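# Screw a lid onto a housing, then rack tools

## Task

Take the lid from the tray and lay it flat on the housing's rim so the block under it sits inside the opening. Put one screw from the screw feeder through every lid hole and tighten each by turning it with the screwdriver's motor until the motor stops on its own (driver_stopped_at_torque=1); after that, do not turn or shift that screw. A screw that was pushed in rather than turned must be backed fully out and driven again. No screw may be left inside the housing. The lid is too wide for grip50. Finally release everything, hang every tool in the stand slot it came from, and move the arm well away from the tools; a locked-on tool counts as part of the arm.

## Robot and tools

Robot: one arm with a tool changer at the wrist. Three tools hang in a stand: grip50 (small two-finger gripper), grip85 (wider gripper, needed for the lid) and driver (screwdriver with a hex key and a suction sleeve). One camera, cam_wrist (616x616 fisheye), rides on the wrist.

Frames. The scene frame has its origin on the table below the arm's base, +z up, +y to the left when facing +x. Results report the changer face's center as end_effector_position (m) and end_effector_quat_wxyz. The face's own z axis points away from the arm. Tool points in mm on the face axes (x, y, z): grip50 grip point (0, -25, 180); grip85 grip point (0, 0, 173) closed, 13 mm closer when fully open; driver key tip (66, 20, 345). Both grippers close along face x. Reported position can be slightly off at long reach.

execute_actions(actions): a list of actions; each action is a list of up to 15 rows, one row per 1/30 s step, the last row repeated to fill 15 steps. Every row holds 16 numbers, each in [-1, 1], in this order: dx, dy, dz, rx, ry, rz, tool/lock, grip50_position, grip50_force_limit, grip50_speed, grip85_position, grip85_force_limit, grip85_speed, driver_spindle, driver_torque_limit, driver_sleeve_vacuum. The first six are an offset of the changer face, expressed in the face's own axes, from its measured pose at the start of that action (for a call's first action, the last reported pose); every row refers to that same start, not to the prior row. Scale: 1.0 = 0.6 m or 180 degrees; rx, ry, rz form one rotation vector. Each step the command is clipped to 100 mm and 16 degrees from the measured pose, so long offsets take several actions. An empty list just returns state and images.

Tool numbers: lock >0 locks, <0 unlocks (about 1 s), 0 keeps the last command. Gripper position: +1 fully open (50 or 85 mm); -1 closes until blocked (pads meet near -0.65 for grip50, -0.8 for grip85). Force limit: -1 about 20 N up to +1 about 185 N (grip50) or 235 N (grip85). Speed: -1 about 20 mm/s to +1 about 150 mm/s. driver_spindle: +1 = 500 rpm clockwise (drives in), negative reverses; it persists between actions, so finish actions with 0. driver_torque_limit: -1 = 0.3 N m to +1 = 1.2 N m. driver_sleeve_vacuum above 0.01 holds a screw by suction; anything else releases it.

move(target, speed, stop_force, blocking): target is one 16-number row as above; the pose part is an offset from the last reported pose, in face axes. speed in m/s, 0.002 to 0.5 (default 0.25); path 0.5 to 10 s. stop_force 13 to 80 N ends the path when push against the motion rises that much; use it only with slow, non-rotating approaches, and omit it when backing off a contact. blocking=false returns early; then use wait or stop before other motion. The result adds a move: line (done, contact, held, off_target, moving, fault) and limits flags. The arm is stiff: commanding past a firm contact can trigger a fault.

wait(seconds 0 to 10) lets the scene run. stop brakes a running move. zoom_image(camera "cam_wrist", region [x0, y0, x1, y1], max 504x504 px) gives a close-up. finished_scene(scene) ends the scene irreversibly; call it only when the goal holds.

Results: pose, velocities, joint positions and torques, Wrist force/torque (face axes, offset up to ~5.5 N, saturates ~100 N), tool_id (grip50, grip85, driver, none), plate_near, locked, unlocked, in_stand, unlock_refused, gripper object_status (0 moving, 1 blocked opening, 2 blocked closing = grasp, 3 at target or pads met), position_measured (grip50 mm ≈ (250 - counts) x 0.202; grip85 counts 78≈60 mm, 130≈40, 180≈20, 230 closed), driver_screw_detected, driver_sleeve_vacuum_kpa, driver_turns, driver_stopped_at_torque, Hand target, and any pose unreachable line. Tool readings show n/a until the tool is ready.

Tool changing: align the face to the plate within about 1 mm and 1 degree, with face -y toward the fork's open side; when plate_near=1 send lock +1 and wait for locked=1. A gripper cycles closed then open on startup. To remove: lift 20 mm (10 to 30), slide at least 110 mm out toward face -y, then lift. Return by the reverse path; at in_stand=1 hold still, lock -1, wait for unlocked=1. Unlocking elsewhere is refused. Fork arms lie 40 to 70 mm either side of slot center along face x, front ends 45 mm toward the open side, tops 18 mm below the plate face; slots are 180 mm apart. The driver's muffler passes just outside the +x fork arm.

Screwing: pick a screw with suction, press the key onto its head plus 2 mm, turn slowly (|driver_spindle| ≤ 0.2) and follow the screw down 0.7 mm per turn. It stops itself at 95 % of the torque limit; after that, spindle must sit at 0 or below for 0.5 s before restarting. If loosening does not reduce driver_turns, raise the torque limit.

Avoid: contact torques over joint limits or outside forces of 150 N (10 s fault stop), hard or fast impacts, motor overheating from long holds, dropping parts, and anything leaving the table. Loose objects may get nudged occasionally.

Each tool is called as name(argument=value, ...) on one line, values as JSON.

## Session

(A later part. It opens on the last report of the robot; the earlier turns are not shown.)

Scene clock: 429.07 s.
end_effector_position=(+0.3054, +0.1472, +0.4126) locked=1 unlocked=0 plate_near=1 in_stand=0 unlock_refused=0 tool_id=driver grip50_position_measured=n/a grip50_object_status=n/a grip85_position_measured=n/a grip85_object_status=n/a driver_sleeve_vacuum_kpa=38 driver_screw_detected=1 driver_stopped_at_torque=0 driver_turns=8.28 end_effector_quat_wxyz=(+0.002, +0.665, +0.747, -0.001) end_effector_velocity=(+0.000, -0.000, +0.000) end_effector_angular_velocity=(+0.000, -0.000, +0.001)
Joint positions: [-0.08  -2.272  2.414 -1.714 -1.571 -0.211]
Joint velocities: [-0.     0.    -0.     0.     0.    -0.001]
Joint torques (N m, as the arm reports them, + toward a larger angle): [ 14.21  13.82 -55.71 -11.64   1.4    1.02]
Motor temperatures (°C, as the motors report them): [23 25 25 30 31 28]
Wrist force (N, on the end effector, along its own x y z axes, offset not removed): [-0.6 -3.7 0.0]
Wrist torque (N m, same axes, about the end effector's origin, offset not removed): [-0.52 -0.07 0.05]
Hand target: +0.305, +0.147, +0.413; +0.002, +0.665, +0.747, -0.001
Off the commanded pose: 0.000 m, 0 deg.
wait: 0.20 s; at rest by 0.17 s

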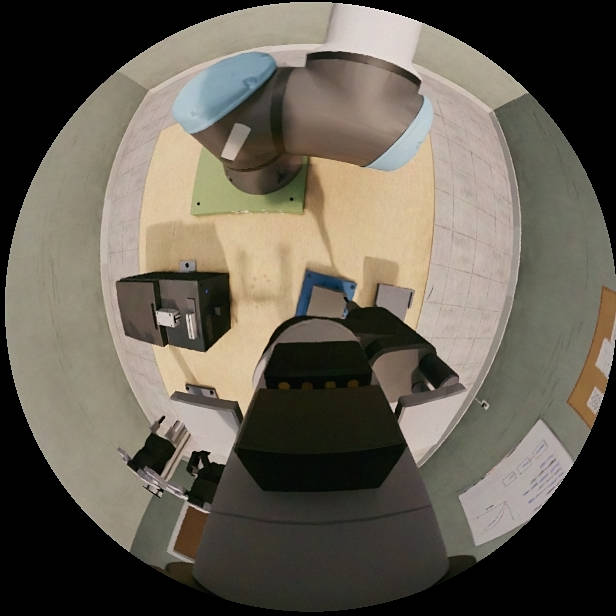

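In the hole. Drive: spindle 0.3 (1.75 mm/s), feed 2 mm/s to ~0.401.

move(target=[0,0,0.019,0,0,0,0,0,0,0,0,0,0,0.3,0,1], speed=0.002, stop_force=20)

wait(seconds=1)

Scene clock: 446.90 s.
end_effector_position=(+0.3054, +0.1471, +0.4012) locked=1 unlocked=0 plate_near=1 in_stand=0 unlock_refused=0 tool_id=driver grip50_position_measured=n/a grip50_object_status=n/a grip85_position_measured=n/a grip85_object_status=n/a driver_sleeve_vacuum_kpa=40 driver_screw_detected=1 driver_stopped_at_torque=1 driver_turns=18.80 end_effector_quat_wxyz=(+0.002, +0.665, +0.747, -0.001) end_effector_velocity=(+0.000, +0.000, +0.000) end_effector_angular_velocity=(+0.001, -0.001, -0.001)
Joint positions: [-0.08  -2.267  2.433 -1.737 -1.571 -0.211]
Joint velocities: [-0.     0.    -0.    -0.001  0.001  0.001]
Joint torques (N m, as the arm reports them, + toward a larger angle): [ 10.27  15.59 -51.82 -10.11  -3.96   0.43]
Motor temperatures (°C, as the motors report them): [23 25 25 30 31 28]
Wrist force (N, on the end effector, along its own x y z axes, offset not removed): [3.1 1.3 -7.7]
Wrist torque (N m, same axes, about the end effector's origin, offset not removed): [-0.83 1.47 0.12]
Hand target: +0.305, +0.147, +0.401; +0.002, +0.665, +0.747, -0.001
Off the commanded pose: 0.000 m, 0 deg.
move: done

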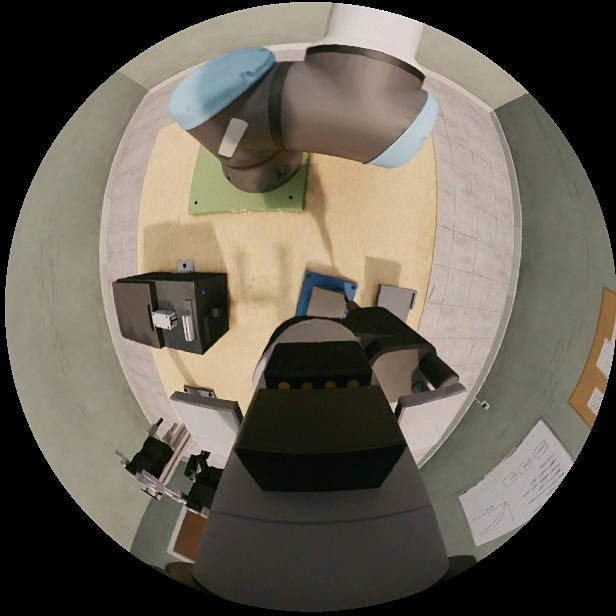

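Scene clock: 447.90 s.
end_effector_position=(+0.3054, +0.1471, +0.4012) locked=1 unlocked=0 plate_near=1 in_stand=0 unlock_refused=0 tool_id=driver grip50_position_measured=n/a grip50_object_status=n/a grip85_position_measured=n/a grip85_object_status=n/a driver_sleeve_vacuum_kpa=40 driver_screw_detected=1 driver_stopped_at_torque=1 driver_turns=18.80 end_effector_quat_wxyz=(+0.002, +0.665, +0.747, -0.001) end_effector_velocity=(+0.000, -0.000, +0.001) end_effector_angular_velocity=(-0.000, -0.000, +0.000)
Joint positions: [-0.08  -2.267  2.433 -1.737 -1.571 -0.211]
Joint velocities: [ 0.     0.    -0.001  0.    -0.    -0.   ]
Joint torques (N m, as the arm reports them, + toward a larger angle): [ 11.06  16.93 -51.86 -10.08  -4.22   0.32]
Motor temperatures (°C, as the motors report them): [23 25 25 30 31 28]
Wrist force (N, on the end effector, along its own x y z axes, offset not removed): [2.0 0.2 -7.5]
Wrist torque (N m, same axes, about the end effector's origin, offset not removed): [-1.06 1.59 0.18]
Hand target: +0.305, +0.147, +0.401; +0.002, +0.665, +0.747, -0.001
Off the commanded pose: 0.000 m, 0 deg.
wait: 1.00 s; at rest by 0.17 s

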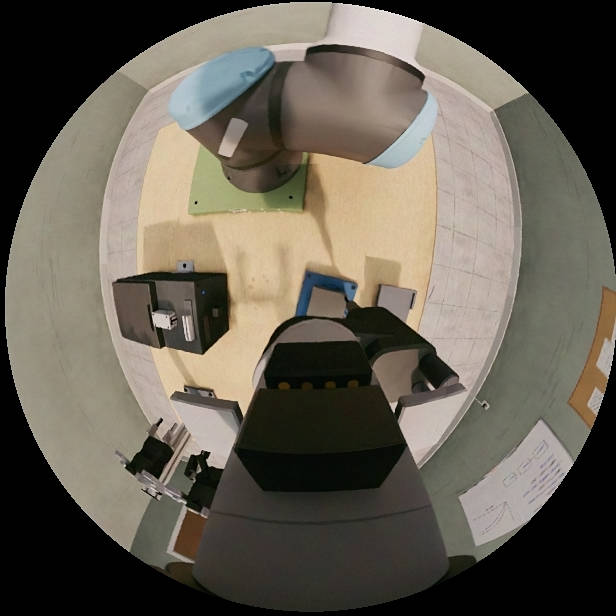

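move(target=[0,0,-0.0635,0,0,0,0,0,0,0,0,0,0,0,0,0], speed=0.04)

zoom_image(camera="cam_wrist", region=[325,275,365,315])

move(target=[-0.375,0.0625,-0.15,0,0,0,0,0,0,0,0,0,0,0,0,0])

move(target=[-0.1503,0,0.015,0,0,0,0,0,0,0,0,0,0,0,0,0], speed=0.15)

zoom_image(camera="cam_wrist", region=[325,275,365,315])

Scene clock: 460.30 s.
end_effector_position=(+0.3053, +0.1473, +0.4391) locked=1 unlocked=0 plate_near=1 in_stand=0 unlock_refused=0 tool_id=driver grip50_position_measured=n/a grip50_object_status=n/a grip85_position_measured=n/a grip85_object_status=n/a driver_sleeve_vacuum_kpa=0 driver_screw_detected=0 driver_stopped_at_torque=1 driver_turns=18.80 end_effector_quat_wxyz=(+0.002, +0.665, +0.747, -0.001) end_effector_velocity=(-0.000, +0.000, +0.001) end_effector_angular_velocity=(+0.001, +0.000, -0.001)
Joint positions: [-0.08  -2.279  2.37  -1.662 -1.571 -0.211]
Joint velocities: [-0.    -0.    -0.003  0.003  0.001  0.001]
Joint torques (N m, as the arm reports them, + toward a larger angle): [ 13.12  -8.2  -71.21  -5.81   2.5    0.5 ]
Motor temperatures (°C, as the motors report them): [23 25 25 30 31 28]
Wrist force (N, on the end effector, along its own x y z axes, offset not removed): [1.9 -0.9 -0.2]
Wrist torque (N m, same axes, about the end effector's origin, offset not removed): [-0.23 -0.24 -0.04]
Hand target: +0.305, +0.147, +0.439; +0.002, +0.665, +0.747, -0.001
Off the commanded pose: 0.000 m, 0 deg.
move: done

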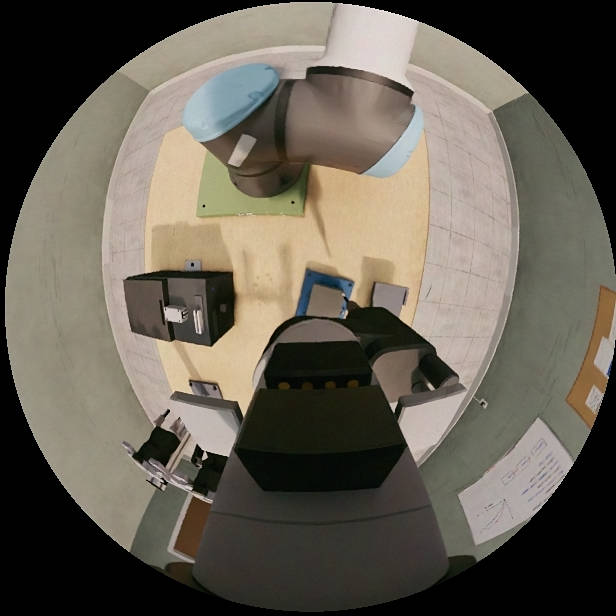

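Region (325, 275, 365, 315) of cam_wrist's 616x616 image, scaled by 12.600, with more detail than that image has.

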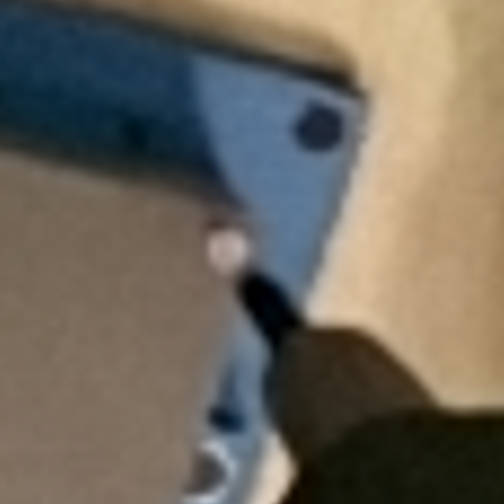

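Scene clock: 461.87 s.
end_effector_position=(+0.3689, -0.0714, +0.5299) locked=1 unlocked=0 plate_near=1 in_stand=0 unlock_refused=0 tool_id=driver grip50_position_measured=n/a grip50_object_status=n/a grip85_position_measured=n/a grip85_object_status=n/a driver_sleeve_vacuum_kpa=0 driver_screw_detected=0 driver_stopped_at_torque=1 driver_turns=18.80 end_effector_quat_wxyz=(+0.001, +0.665, +0.747, -0.001) end_effector_velocity=(+0.001, -0.002, +0.001) end_effector_angular_velocity=(+0.001, -0.000, +0.001)
Joint positions: [-0.662 -2.194  2.184 -1.56  -1.57  -0.793]
Joint velocities: [-0.003  0.002 -0.002 -0.     0.001 -0.004]
Joint torques (N m, as the arm reports them, + toward a larger angle): [-15.26   6.06 -71.65  -5.11   2.74  -1.76]
Motor temperatures (°C, as the motors report them): [23 25 25 30 31 28]
Wrist force (N, on the end effector, along its own x y z axes, offset not removed): [1.3 -0.8 1.1]
Wrist torque (N m, same axes, about the end effector's origin, offset not removed): [-0.21 -0.12 0.01]
Hand target: +0.369, -0.072, +0.530; +0.001, +0.665, +0.747, -0.001
Off the commanded pose: 0.000 m, 0 deg.
move: done

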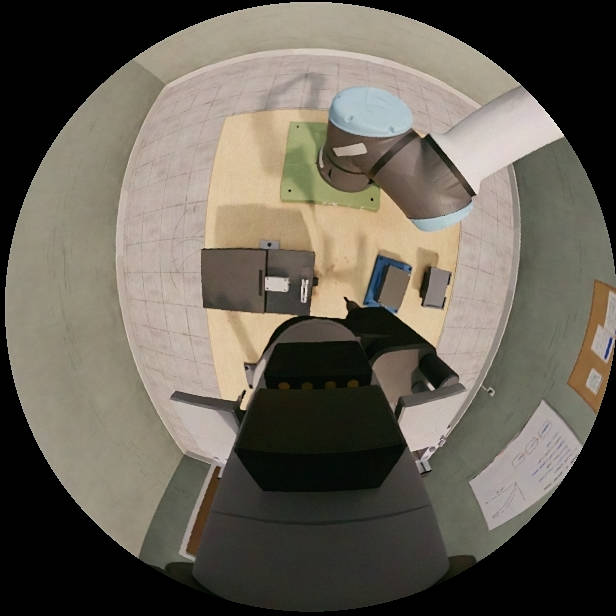

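Scene clock: 462.97 s.
end_effector_position=(+0.3795, -0.1608, +0.5212) locked=1 unlocked=0 plate_near=1 in_stand=0 unlock_refused=0 tool_id=driver grip50_position_measured=n/a grip50_object_status=n/a grip85_position_measured=n/a grip85_object_status=n/a driver_sleeve_vacuum_kpa=0 driver_screw_detected=0 driver_stopped_at_torque=1 driver_turns=18.80 end_effector_quat_wxyz=(+0.001, +0.665, +0.747, -0.001) end_effector_velocity=(+0.000, -0.002, +0.000) end_effector_angular_velocity=(-0.000, -0.000, +0.002)
Joint positions: [-0.825 -2.113  2.166 -1.624 -1.57  -0.956]
Joint velocities: [-0.003  0.002 -0.001 -0.002 -0.    -0.005]
Joint torques (N m, as the arm reports them, + toward a larger angle): [-11.99  -1.79 -70.53 -10.39   2.82  -1.9 ]
Motor temperatures (°C, as the motors report them): [23 25 25 30 31 28]
Wrist force (N, on the end effector, along its own x y z axes, offset not removed): [-1.9 -1.1 -0.6]
Wrist torque (N m, same axes, about the end effector's origin, offset not removed): [-0.26 0.08 0.23]
Hand target: +0.380, -0.161, +0.521; +0.001, +0.665, +0.747, -0.001
Off the commanded pose: 0.000 m, 0 deg.
move: done

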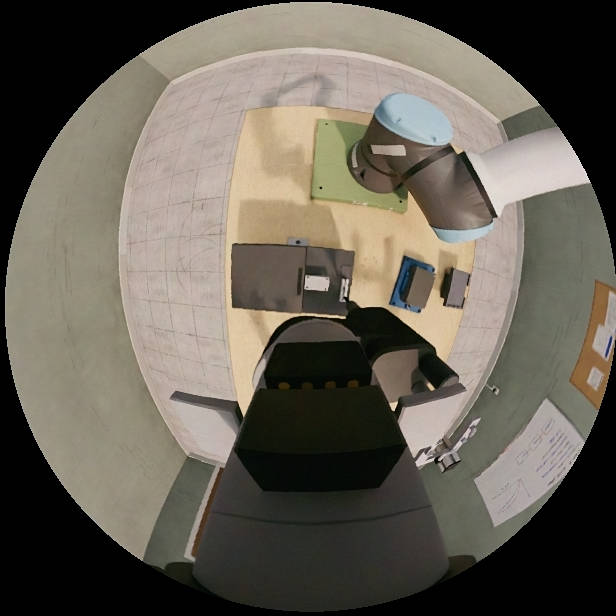

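Region (325, 275, 365, 315) of cam_wrist's 616x616 image, scaled by 12.600, with more detail than that image has.

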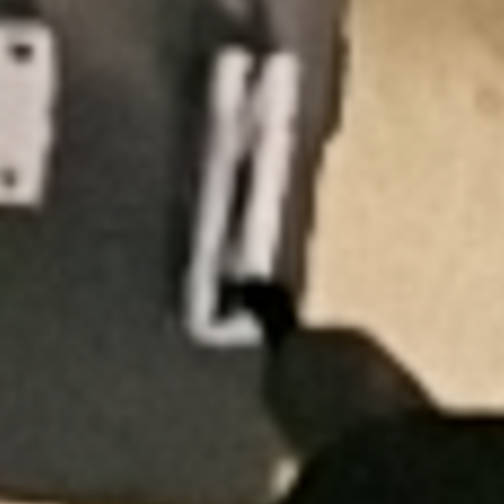

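move(target=[-0.0018,-0.0008,0.012,0,0,0,0,0,0,0,0,0,0,0,0,1], speed=0.02)

execute_actions(actions=[[[0,0,0.005,0,0,0,0,0,0,0,0,0,0,0.15,0,1]],[[0,0,0.005,0,0,0,0,0,0,0,0,0,0,0.15,0,1]],[[0,0,0,0,0,0,0,0,0,0,0,0,0,0.15,0,1]],[[0,0,0,0,0,0,0,0,0,0,0,0,0,0,0,1]]])

Scene clock: 472.30 s.
end_effector_position=(+0.3791, -0.1619, +0.5141) locked=1 unlocked=0 plate_near=1 in_stand=0 unlock_refused=0 tool_id=driver grip50_position_measured=n/a grip50_object_status=n/a grip85_position_measured=n/a grip85_object_status=n/a driver_sleeve_vacuum_kpa=14 driver_screw_detected=0 driver_stopped_at_torque=1 driver_turns=18.80 end_effector_quat_wxyz=(+0.001, +0.665, +0.747, -0.001) end_effector_velocity=(-0.000, -0.000, -0.002) end_effector_angular_velocity=(+0.000, -0.000, -0.001)
Joint positions: [-0.828 -2.112  2.178 -1.637 -1.57  -0.959]
Joint velocities: [-0.001  0.     0.003 -0.003  0.    -0.   ]
Joint torques (N m, as the arm reports them, + toward a larger angle): [-18.18  -2.37 -55.42 -10.34   1.44  -1.51]
Motor temperatures (°C, as the motors report them): [23 25 25 30 31 28]
Wrist force (N, on the end effector, along its own x y z axes, offset not removed): [-0.2 1.8 0.0]
Wrist torque (N m, same axes, about the end effector's origin, offset not removed): [0.11 -0.04 0.08]
Hand target: +0.379, -0.162, +0.514; +0.001, +0.665, +0.747, -0.001
Off the commanded pose: 0.000 m, 0 deg.
move: done

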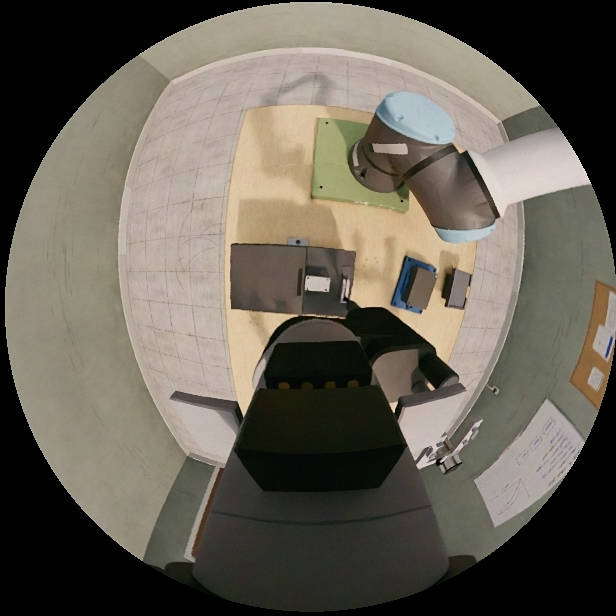

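Scene clock: 474.30 s.
end_effector_position=(+0.3791, -0.1620, +0.5082) locked=1 unlocked=0 plate_near=1 in_stand=0 unlock_refused=0 tool_id=driver grip50_position_measured=n/a grip50_object_status=n/a grip85_position_measured=n/a grip85_object_status=n/a driver_sleeve_vacuum_kpa=14 driver_screw_detected=0 driver_stopped_at_torque=0 driver_turns=20.64 end_effector_quat_wxyz=(+0.001, +0.665, +0.747, -0.001) end_effector_velocity=(+0.000, +0.000, +0.000) end_effector_angular_velocity=(+0.001, -0.001, +0.001)
Joint positions: [-0.828 -2.111  2.188 -1.648 -1.57  -0.959]
Joint velocities: [-0.     0.    -0.    -0.     0.001 -0.001]
Joint torques (N m, as the arm reports them, + toward a larger angle): [-12.32   0.39 -53.97  -9.56   1.33  -0.6 ]
Motor temperatures (°C, as the motors report them): [23 25 25 30 31 28]
Wrist force (N, on the end effector, along its own x y z axes, offset not removed): [0.3 -4.4 -6.6]
Wrist torque (N m, same axes, about the end effector's origin, offset not removed): [-0.40 0.15 0.08]
Hand target: +0.379, -0.162, +0.508; +0.001, +0.665, +0.747, -0.001
Off the commanded pose: 0.000 m, 0 deg.

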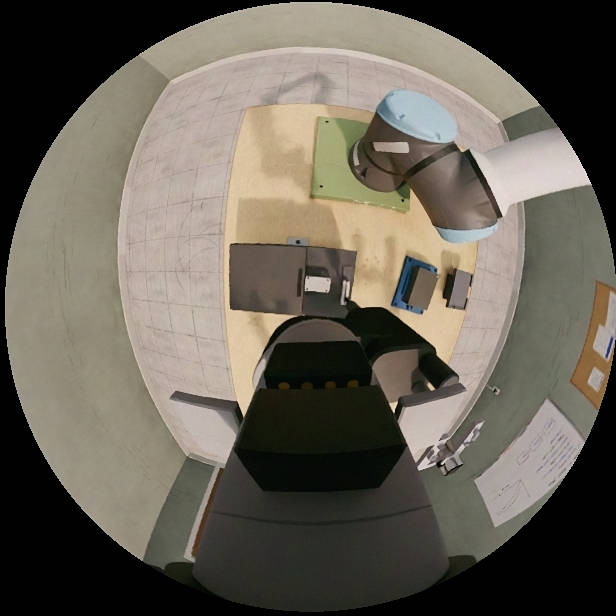

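execute_actions(actions=[[[0.0007,0,0,0,0,0,0,0,0,0,0,0,0,0.15,0,1]],[[0.0007,0,0,0,0,0,0,0,0,0,0,0,0,0.15,0,1]],[[0,0,0,0,0,0,0,0,0,0,0,0,0,0,0,1]]])

Scene clock: 480.07 s.
end_effector_position=(+0.3790, -0.1612, +0.5082) locked=1 unlocked=0 plate_near=1 in_stand=0 unlock_refused=0 tool_id=driver grip50_position_measured=n/a grip50_object_status=n/a grip85_position_measured=n/a grip85_object_status=n/a driver_sleeve_vacuum_kpa=14 driver_screw_detected=0 driver_stopped_at_torque=0 driver_turns=21.86 end_effector_quat_wxyz=(+0.001, +0.665, +0.747, -0.001) end_effector_velocity=(+0.000, -0.000, +0.000) end_effector_angular_velocity=(-0.000, -0.001, +0.000)
Joint positions: [-0.827 -2.112  2.188 -1.647 -1.57  -0.958]
Joint velocities: [ 0.  0. -0. -0.  0. -0.]
Joint torques (N m, as the arm reports them, + toward a larger angle): [ 16.25 -18.94 -53.06  -4.31   1.35   1.84]
Motor temperatures (°C, as the motors report them): [23 25 25 30 31 28]
Wrist force (N, on the end effector, along its own x y z axes, offset not removed): [0.0 -3.7 -6.5]
Wrist torque (N m, same axes, about the end effector's origin, offset not removed): [-0.42 0.11 0.32]
Hand target: +0.379, -0.161, +0.508; +0.001, +0.665, +0.747, -0.001
Off the commanded pose: 0.000 m, 0 deg.

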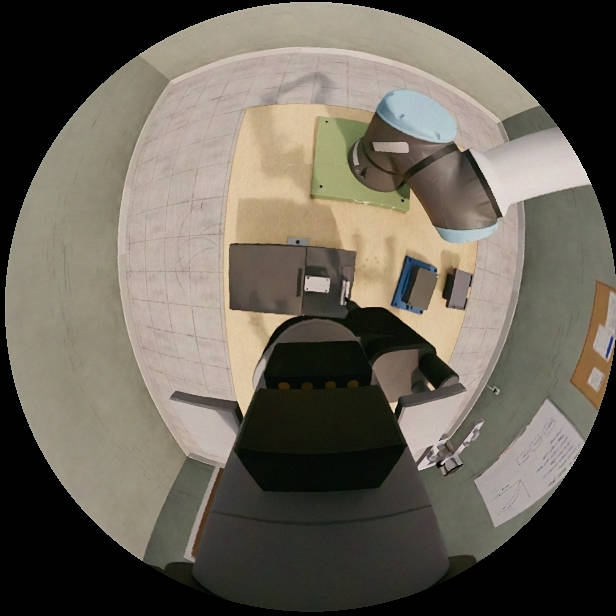

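execute_actions(actions=[[[-0.0002,-0.0007,0,0,0,0,0,0,0,0,0,0,0,0.15,0,1]],[[-0.0002,-0.0007,0,0,0,0,0,0,0,0,0,0,0,0.15,0,1]],[[0,-0.0007,0,0,0,0,0,0,0,0,0,0,0,0.15,0,1]],[[0,0,0,0,0,0,0,0,0,0,0,0,0,0,0,1]]])

Scene clock: 486.70 s.
end_effector_position=(+0.3778, -0.1615, +0.5082) locked=1 unlocked=0 plate_near=1 in_stand=0 unlock_refused=0 tool_id=driver grip50_position_measured=n/a grip50_object_status=n/a grip85_position_measured=n/a grip85_object_status=n/a driver_sleeve_vacuum_kpa=14 driver_screw_detected=0 driver_stopped_at_torque=0 driver_turns=23.71 end_effector_quat_wxyz=(+0.001, +0.665, +0.747, -0.001) end_effector_velocity=(-0.000, -0.000, -0.000) end_effector_angular_velocity=(-0.000, +0.000, -0.001)
Joint positions: [-0.83  -2.114  2.189 -1.646 -1.57  -0.961]
Joint velocities: [-0.  0.  0. -0. -0.  0.]
Joint torques (N m, as the arm reports them, + toward a larger angle): [-14.96 -20.43 -52.47  -4.22   1.66  -2.04]
Motor temperatures (°C, as the motors report them): [23 25 25 30 31 28]
Wrist force (N, on the end effector, along its own x y z axes, offset not removed): [-0.3 -0.6 -5.6]
Wrist torque (N m, same axes, about the end effector's origin, offset not removed): [-0.29 0.28 0.19]
Hand target: +0.378, -0.162, +0.508; +0.001, +0.665, +0.747, -0.001
Off the commanded pose: 0.000 m, 0 deg.

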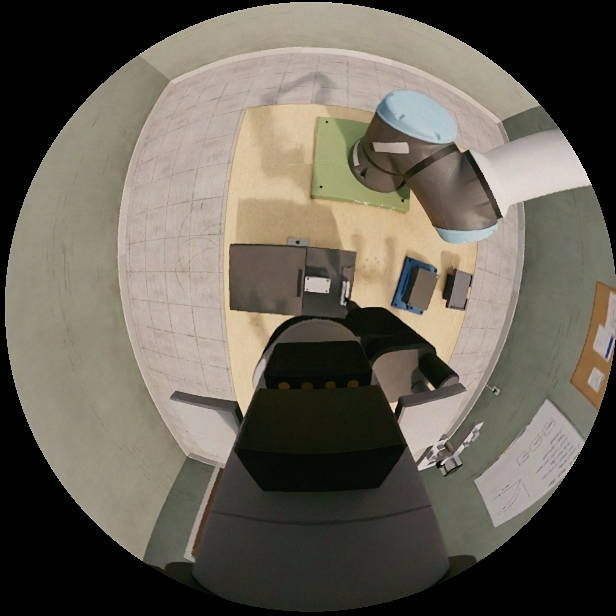

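execute_actions(actions=[[[-0.0007,0,0,0,0,0,0,0,0,0,0,0,0,0.15,0,1]],[[-0.0007,0,0,0,0,0,0,0,0,0,0,0,0,0.15,0,1]],[[-0.0007,0,0,0,0,0,0,0,0,0,0,0,0,0.15,0,1]],[[0,0,0,0,0,0,0,0,0,0,0,0,0,0,0,1]]])

Scene clock: 493.80 s.
end_effector_position=(+0.3780, -0.1628, +0.5082) locked=1 unlocked=0 plate_near=1 in_stand=0 unlock_refused=0 tool_id=driver grip50_position_measured=n/a grip50_object_status=n/a grip85_position_measured=n/a grip85_object_status=n/a driver_sleeve_vacuum_kpa=14 driver_screw_detected=0 driver_stopped_at_torque=0 driver_turns=25.56 end_effector_quat_wxyz=(+0.001, +0.665, +0.747, -0.001) end_effector_velocity=(-0.000, -0.000, +0.000) end_effector_angular_velocity=(-0.000, +0.000, +0.000)
Joint positions: [-0.832 -2.112  2.189 -1.647 -1.57  -0.963]
Joint velocities: [-0. -0.  0.  0. -0. -0.]
Joint torques (N m, as the arm reports them, + toward a larger angle): [-14.98   1.36 -67.25 -10.1    2.11  -1.64]
Motor temperatures (°C, as the motors report them): [23 25 25 30 31 28]
Wrist force (N, on the end effector, along its own x y z axes, offset not removed): [1.7 -1.4 -5.0]
Wrist torque (N m, same axes, about the end effector's origin, offset not removed): [-0.18 -0.05 0.07]
Hand target: +0.378, -0.163, +0.508; +0.001, +0.665, +0.747, -0.001
Off the commanded pose: 0.000 m, 0 deg.

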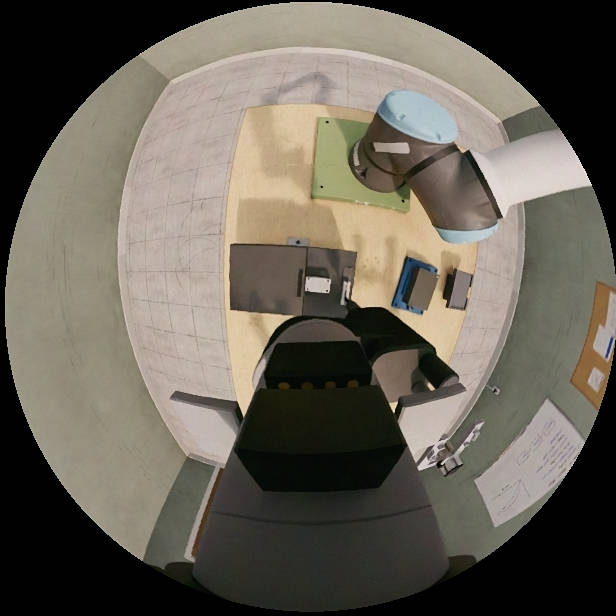

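move(target=[0,0,-0.056,0,0,0,0,0,0,0,0,0,0,0,0,1], speed=0.05)

zoom_image(camera="cam_wrist", region=[325,275,365,315])

Scene clock: 566.03 s.
end_effector_position=(+0.3779, -0.1627, +0.5416) locked=1 unlocked=0 plate_near=1 in_stand=0 unlock_refused=0 tool_id=driver grip50_position_measured=n/a grip50_object_status=n/a grip85_position_measured=n/a grip85_object_status=n/a driver_sleeve_vacuum_kpa=40 driver_screw_detected=1 driver_stopped_at_torque=0 driver_turns=25.56 end_effector_quat_wxyz=(+0.001, +0.665, +0.747, -0.001) end_effector_velocity=(-0.000, -0.000, +0.002) end_effector_angular_velocity=(-0.000, +0.001, -0.000)
Joint positions: [-0.832 -2.116  2.131 -1.587 -1.57  -0.963]
Joint velocities: [-0.001  0.    -0.004  0.004 -0.001 -0.   ]
Joint torques (N m, as the arm reports them, + toward a larger angle): [-14.5  -23.73 -71.31  -5.34   1.24  -1.49]
Motor temperatures (°C, as the motors report them): [23 25 25 30 31 28]
Wrist force (N, on the end effector, along its own x y z axes, offset not removed): [-1.7 -2.5 2.3]
Wrist torque (N m, same axes, about the end effector's origin, offset not removed): [-0.35 0.01 0.16]
Hand target: +0.378, -0.163, +0.542; +0.001, +0.665, +0.747, -0.001
Off the commanded pose: 0.000 m, 0 deg.
move: done

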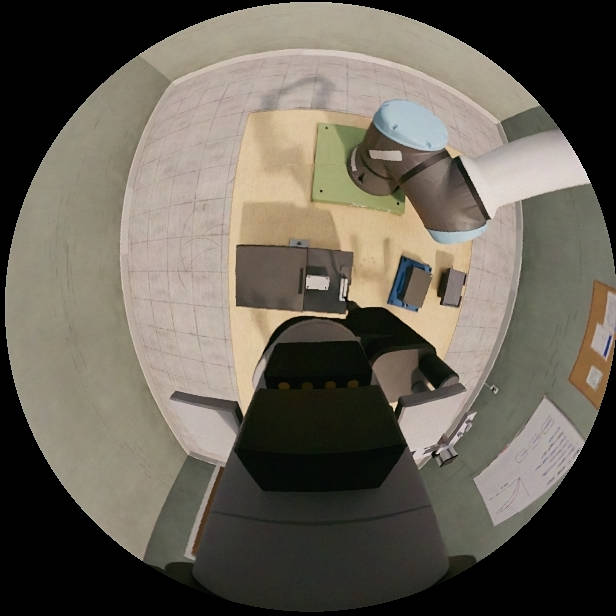

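Region (325, 275, 365, 315) of cam_wrist's 616x616 image, scaled by 12.600, with more detail than that image has.

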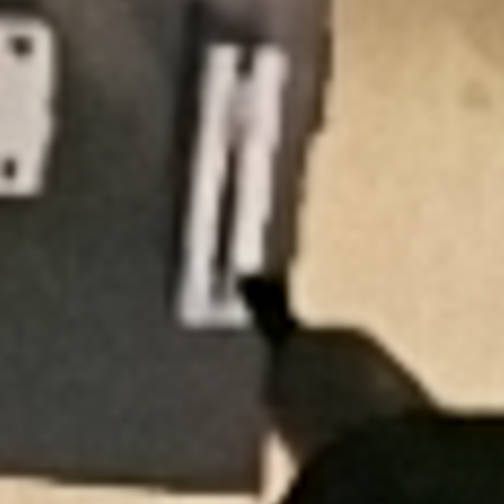

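move(target=[0.15,0,0,0,0,0,0,0,0,0,0,0,0,0,0,1], speed=0.15)

move(target=[0.2265,0.0855,0.1695,0,0,0,0,0,0,0,0,0,0,0,0,1], speed=0.2)

zoom_image(camera="cam_wrist", region=[325,275,365,315])

Scene clock: 574.13 s.
end_effector_position=(+0.3673, -0.0735, +0.5413) locked=1 unlocked=0 plate_near=1 in_stand=0 unlock_refused=0 tool_id=driver grip50_position_measured=n/a grip50_object_status=n/a grip85_position_measured=n/a grip85_object_status=n/a driver_sleeve_vacuum_kpa=40 driver_screw_detected=1 driver_stopped_at_torque=0 driver_turns=25.56 end_effector_quat_wxyz=(+0.001, +0.665, +0.747, -0.001) end_effector_velocity=(+0.000, +0.002, +0.000) end_effector_angular_velocity=(-0.000, +0.000, +0.000)
Joint positions: [-0.67  -2.196  2.164 -1.539 -1.57  -0.801]
Joint velocities: [ 0.005 -0.001  0.     0.001 -0.001  0.005]
Joint torques (N m, as the arm reports them, + toward a larger angle): [ 20.45 -14.73 -55.99  -5.15  -1.35   1.99]
Motor temperatures (°C, as the motors report them): [23 25 25 30 31 28]
Wrist force (N, on the end effector, along its own x y z axes, offset not removed): [-0.6 -1.5 -4.8]
Wrist torque (N m, same axes, about the end effector's origin, offset not removed): [-0.25 -0.09 0.29]
Hand target: +0.367, -0.073, +0.541; +0.001, +0.665, +0.747, -0.001
Off the commanded pose: 0.000 m, 0 deg.
move: done

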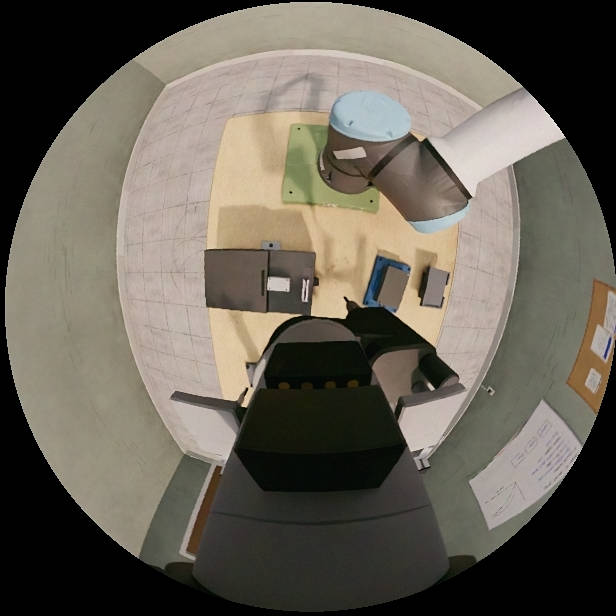

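Scene clock: 575.57 s.
end_effector_position=(+0.4023, +0.0672, +0.4392) locked=1 unlocked=0 plate_near=1 in_stand=0 unlock_refused=0 tool_id=driver grip50_position_measured=n/a grip50_object_status=n/a grip85_position_measured=n/a grip85_object_status=n/a driver_sleeve_vacuum_kpa=40 driver_screw_detected=1 driver_stopped_at_torque=0 driver_turns=25.56 end_effector_quat_wxyz=(+0.001, +0.665, +0.747, -0.001) end_effector_velocity=(+0.001, +0.002, -0.001) end_effector_angular_velocity=(-0.001, -0.000, -0.001)
Joint positions: [-0.265 -2.103  2.305 -1.773 -1.571 -0.396]
Joint velocities: [ 0.006  0.003  0.    -0.005 -0.001  0.006]
Joint torques (N m, as the arm reports them, + toward a larger angle): [ 16.09  -5.12 -56.47 -11.17  -1.61   1.79]
Motor temperatures (°C, as the motors report them): [23 25 25 30 31 28]
Wrist force (N, on the end effector, along its own x y z axes, offset not removed): [0.5 -1.8 -2.4]
Wrist torque (N m, same axes, about the end effector's origin, offset not removed): [-0.25 -0.15 0.14]
Hand target: +0.402, +0.067, +0.439; +0.002, +0.665, +0.747, -0.001
Off the commanded pose: 0.000 m, 0 deg.
move: done

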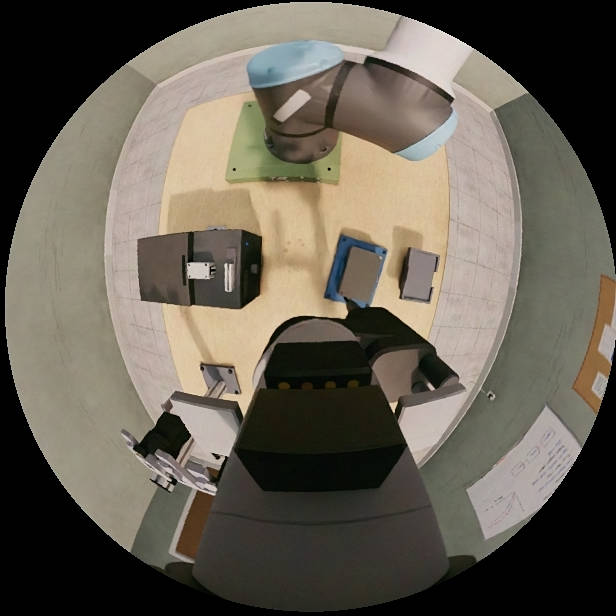

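Region (325, 275, 365, 315) of cam_wrist's 616x616 image, scaled by 12.600, with more detail than that image has.

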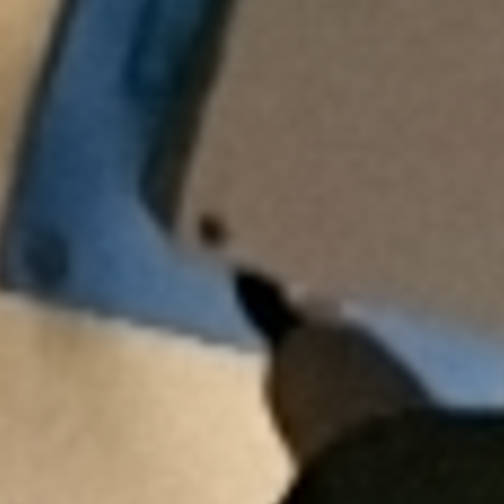

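move(target=[-0.0025,-0.0045,0.035,0,0,0,0,0,0,0,0,0,0,0,0,1], speed=0.03)

move(target=[0,0,0.009,0,0,0,0,0,0,0,0,0,0,0,0,1], speed=0.005)

execute_actions(actions=[[[0,0,0,0,0,0,0,0,0,0,0,0,0,0,0,1]]])

Scene clock: 587.00 s.
end_effector_position=(+0.3999, +0.0653, +0.4184) locked=1 unlocked=0 plate_near=1 in_stand=0 unlock_refused=0 tool_id=driver grip50_position_measured=n/a grip50_object_status=n/a grip85_position_measured=n/a grip85_object_status=n/a driver_sleeve_vacuum_kpa=40 driver_screw_detected=1 driver_stopped_at_torque=0 driver_turns=25.56 end_effector_quat_wxyz=(+0.002, +0.665, +0.747, -0.001) end_effector_velocity=(-0.000, -0.000, -0.002) end_effector_angular_velocity=(-0.001, +0.000, -0.000)
Joint positions: [-0.271 -2.099  2.341 -1.812 -1.571 -0.402]
Joint velocities: [-0.001  0.     0.003 -0.004 -0.001 -0.001]
Joint torques (N m, as the arm reports them, + toward a larger angle): [-15.62  -0.47 -55.35 -10.8    3.21  -1.59]
Motor temperatures (°C, as the motors report them): [23 25 25 30 31 28]
Wrist force (N, on the end effector, along its own x y z axes, offset not removed): [-1.4 -1.5 1.3]
Wrist torque (N m, same axes, about the end effector's origin, offset not removed): [-0.33 0.01 0.10]
Hand target: +0.400, +0.065, +0.418; +0.001, +0.665, +0.747, -0.001
Off the commanded pose: 0.000 m, 0 deg.
move: done

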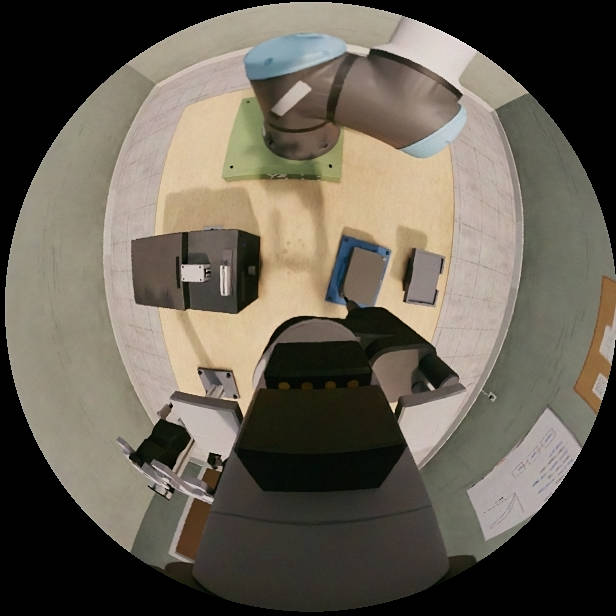

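Scene clock: 588.30 s.
end_effector_position=(+0.3999, +0.0653, +0.4131) locked=1 unlocked=0 plate_near=1 in_stand=0 unlock_refused=0 tool_id=driver grip50_position_measured=n/a grip50_object_status=n/a grip85_position_measured=n/a grip85_object_status=n/a driver_sleeve_vacuum_kpa=30 driver_screw_detected=0 driver_stopped_at_torque=0 driver_turns=25.56 end_effector_quat_wxyz=(+0.001, +0.665, +0.747, -0.001) end_effector_velocity=(+0.000, -0.000, -0.001) end_effector_angular_velocity=(+0.000, +0.000, -0.001)
Joint positions: [-0.271 -2.096  2.349 -1.824 -1.571 -0.402]
Joint velocities: [-0.     0.001  0.001 -0.001  0.     0.001]
Joint torques (N m, as the arm reports them, + toward a larger angle): [-10.35  -2.28 -55.34 -11.56   0.86   0.05]
Motor temperatures (°C, as the motors report them): [23 25 25 30 31 28]
Wrist force (N, on the end effector, along its own x y z axes, offset not removed): [-1.3 -3.3 -0.5]
Wrist torque (N m, same axes, about the end effector's origin, offset not removed): [-0.12 -0.28 0.09]
Hand target: +0.400, +0.065, +0.413; +0.002, +0.665, +0.747, -0.001
Off the commanded pose: 0.000 m, 0 deg.
move: done

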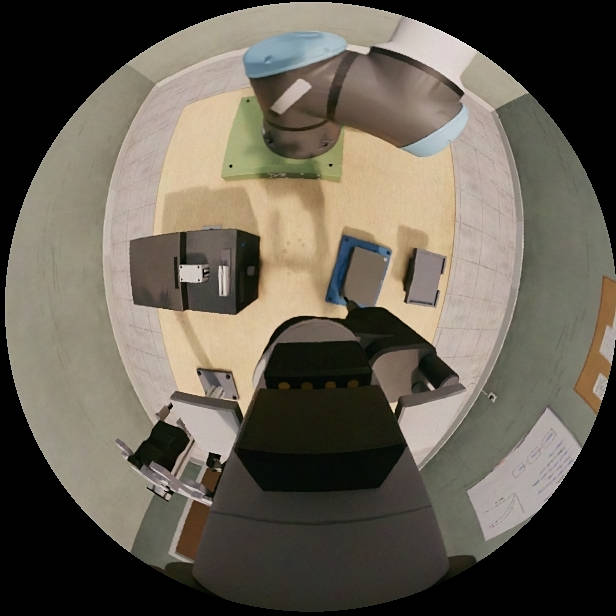

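Scene clock: 588.80 s.
end_effector_position=(+0.3999, +0.0653, +0.4131) locked=1 unlocked=0 plate_near=1 in_stand=0 unlock_refused=0 tool_id=driver grip50_position_measured=n/a grip50_object_status=n/a grip85_position_measured=n/a grip85_object_status=n/a driver_sleeve_vacuum_kpa=30 driver_screw_detected=0 driver_stopped_at_torque=0 driver_turns=25.56 end_effector_quat_wxyz=(+0.001, +0.665, +0.747, -0.001) end_effector_velocity=(-0.000, +0.000, -0.001) end_effector_angular_velocity=(+0.000, +0.001, -0.000)
Joint positions: [-0.271 -2.096  2.349 -1.824 -1.571 -0.402]
Joint velocities: [-0.     0.     0.001  0.     0.    -0.   ]
Joint torques (N m, as the arm reports them, + toward a larger angle): [-10.51  -5.08 -61.59  -9.27   1.17   0.02]
Motor temperatures (°C, as the motors report them): [23 25 25 30 31 28]
Wrist force (N, on the end effector, along its own x y z axes, offset not removed): [0.6 -1.3 -0.7]
Wrist torque (N m, same axes, about the end effector's origin, offset not removed): [0.02 -0.43 0.20]
Hand target: +0.400, +0.065, +0.413; +0.001, +0.665, +0.747, -0.001
Off the commanded pose: 0.000 m, 0 deg.

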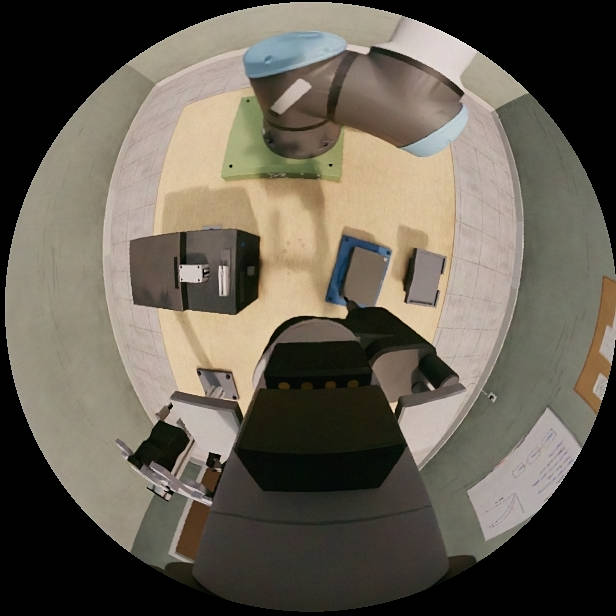

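In but tilted; torque indicates push toward −x, −y.

execute_actions(actions=[[[-0.001,-0.0009,0,0,0,0,0,0,0,0,0,0,0,0,0,1]],[[0,0,0,0,0,0,0,0,0,0,0,0,0,0,0,1]]])

Scene clock: 597.13 s.
end_effector_position=(+0.3994, +0.0647, +0.4131) locked=1 unlocked=0 plate_near=1 in_stand=0 unlock_refused=0 tool_id=driver grip50_position_measured=n/a grip50_object_status=n/a grip85_position_measured=n/a grip85_object_status=n/a driver_sleeve_vacuum_kpa=39 driver_screw_detected=1 driver_stopped_at_torque=0 driver_turns=25.56 end_effector_quat_wxyz=(+0.001, +0.665, +0.747, -0.001) end_effector_velocity=(-0.000, +0.000, -0.000) end_effector_angular_velocity=(+0.001, +0.001, +0.000)
Joint positions: [-0.273 -2.098  2.35  -1.823 -1.571 -0.404]
Joint velocities: [0.    0.    0.    0.001 0.    0.   ]
Joint torques (N m, as the arm reports them, + toward a larger angle): [-13.84 -25.69 -55.22  -5.93   1.13  -1.04]
Motor temperatures (°C, as the motors report them): [23 25 25 30 31 28]
Wrist force (N, on the end effector, along its own x y z axes, offset not removed): [-0.9 -2.3 -0.3]
Wrist torque (N m, same axes, about the end effector's origin, offset not removed): [-0.28 0.04 0.05]
Hand target: +0.399, +0.065, +0.413; +0.002, +0.665, +0.747, -0.001
Off the commanded pose: 0.000 m, 0 deg.

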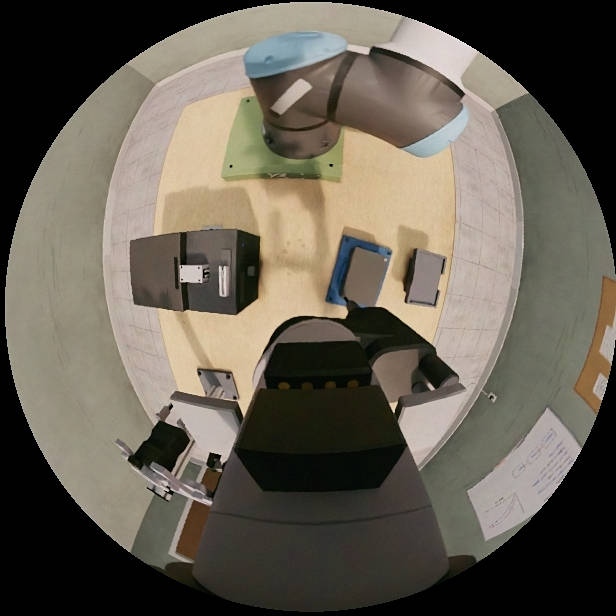

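move(target=[0,0,0.018,0,0,0,0,0,0,0,0,0,0,0.3,0,1], speed=0.002, stop_force=20)

Scene clock: 607.20 s.
end_effector_position=(+0.3994, +0.0646, +0.4023) locked=1 unlocked=0 plate_near=1 in_stand=0 unlock_refused=0 tool_id=driver grip50_position_measured=n/a grip50_object_status=n/a grip85_position_measured=n/a grip85_object_status=n/a driver_sleeve_vacuum_kpa=40 driver_screw_detected=1 driver_stopped_at_torque=1 driver_turns=36.29 end_effector_quat_wxyz=(+0.002, +0.665, +0.747, -0.001) end_effector_velocity=(+0.000, +0.000, -0.000) end_effector_angular_velocity=(+0.000, -0.000, +0.000)
Joint positions: [-0.273 -2.091  2.366 -1.846 -1.571 -0.404]
Joint velocities: [ 0.     0.     0.001 -0.001  0.    -0.   ]
Joint torques (N m, as the arm reports them, + toward a larger angle): [ -3.78   1.32 -51.9  -11.85   1.38   1.9 ]
Motor temperatures (°C, as the motors report them): [23 25 25 30 31 28]
Wrist force (N, on the end effector, along its own x y z axes, offset not removed): [0.3 -2.7 -5.2]
Wrist torque (N m, same axes, about the end effector's origin, offset not removed): [0.39 0.25 -0.03]
Hand target: +0.399, +0.065, +0.402; +0.001, +0.665, +0.747, -0.001
Off the commanded pose: 0.000 m, 0 deg.
move: done

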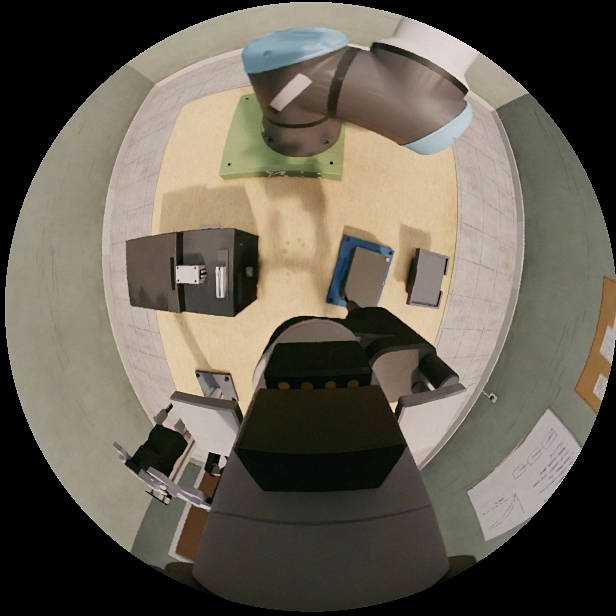

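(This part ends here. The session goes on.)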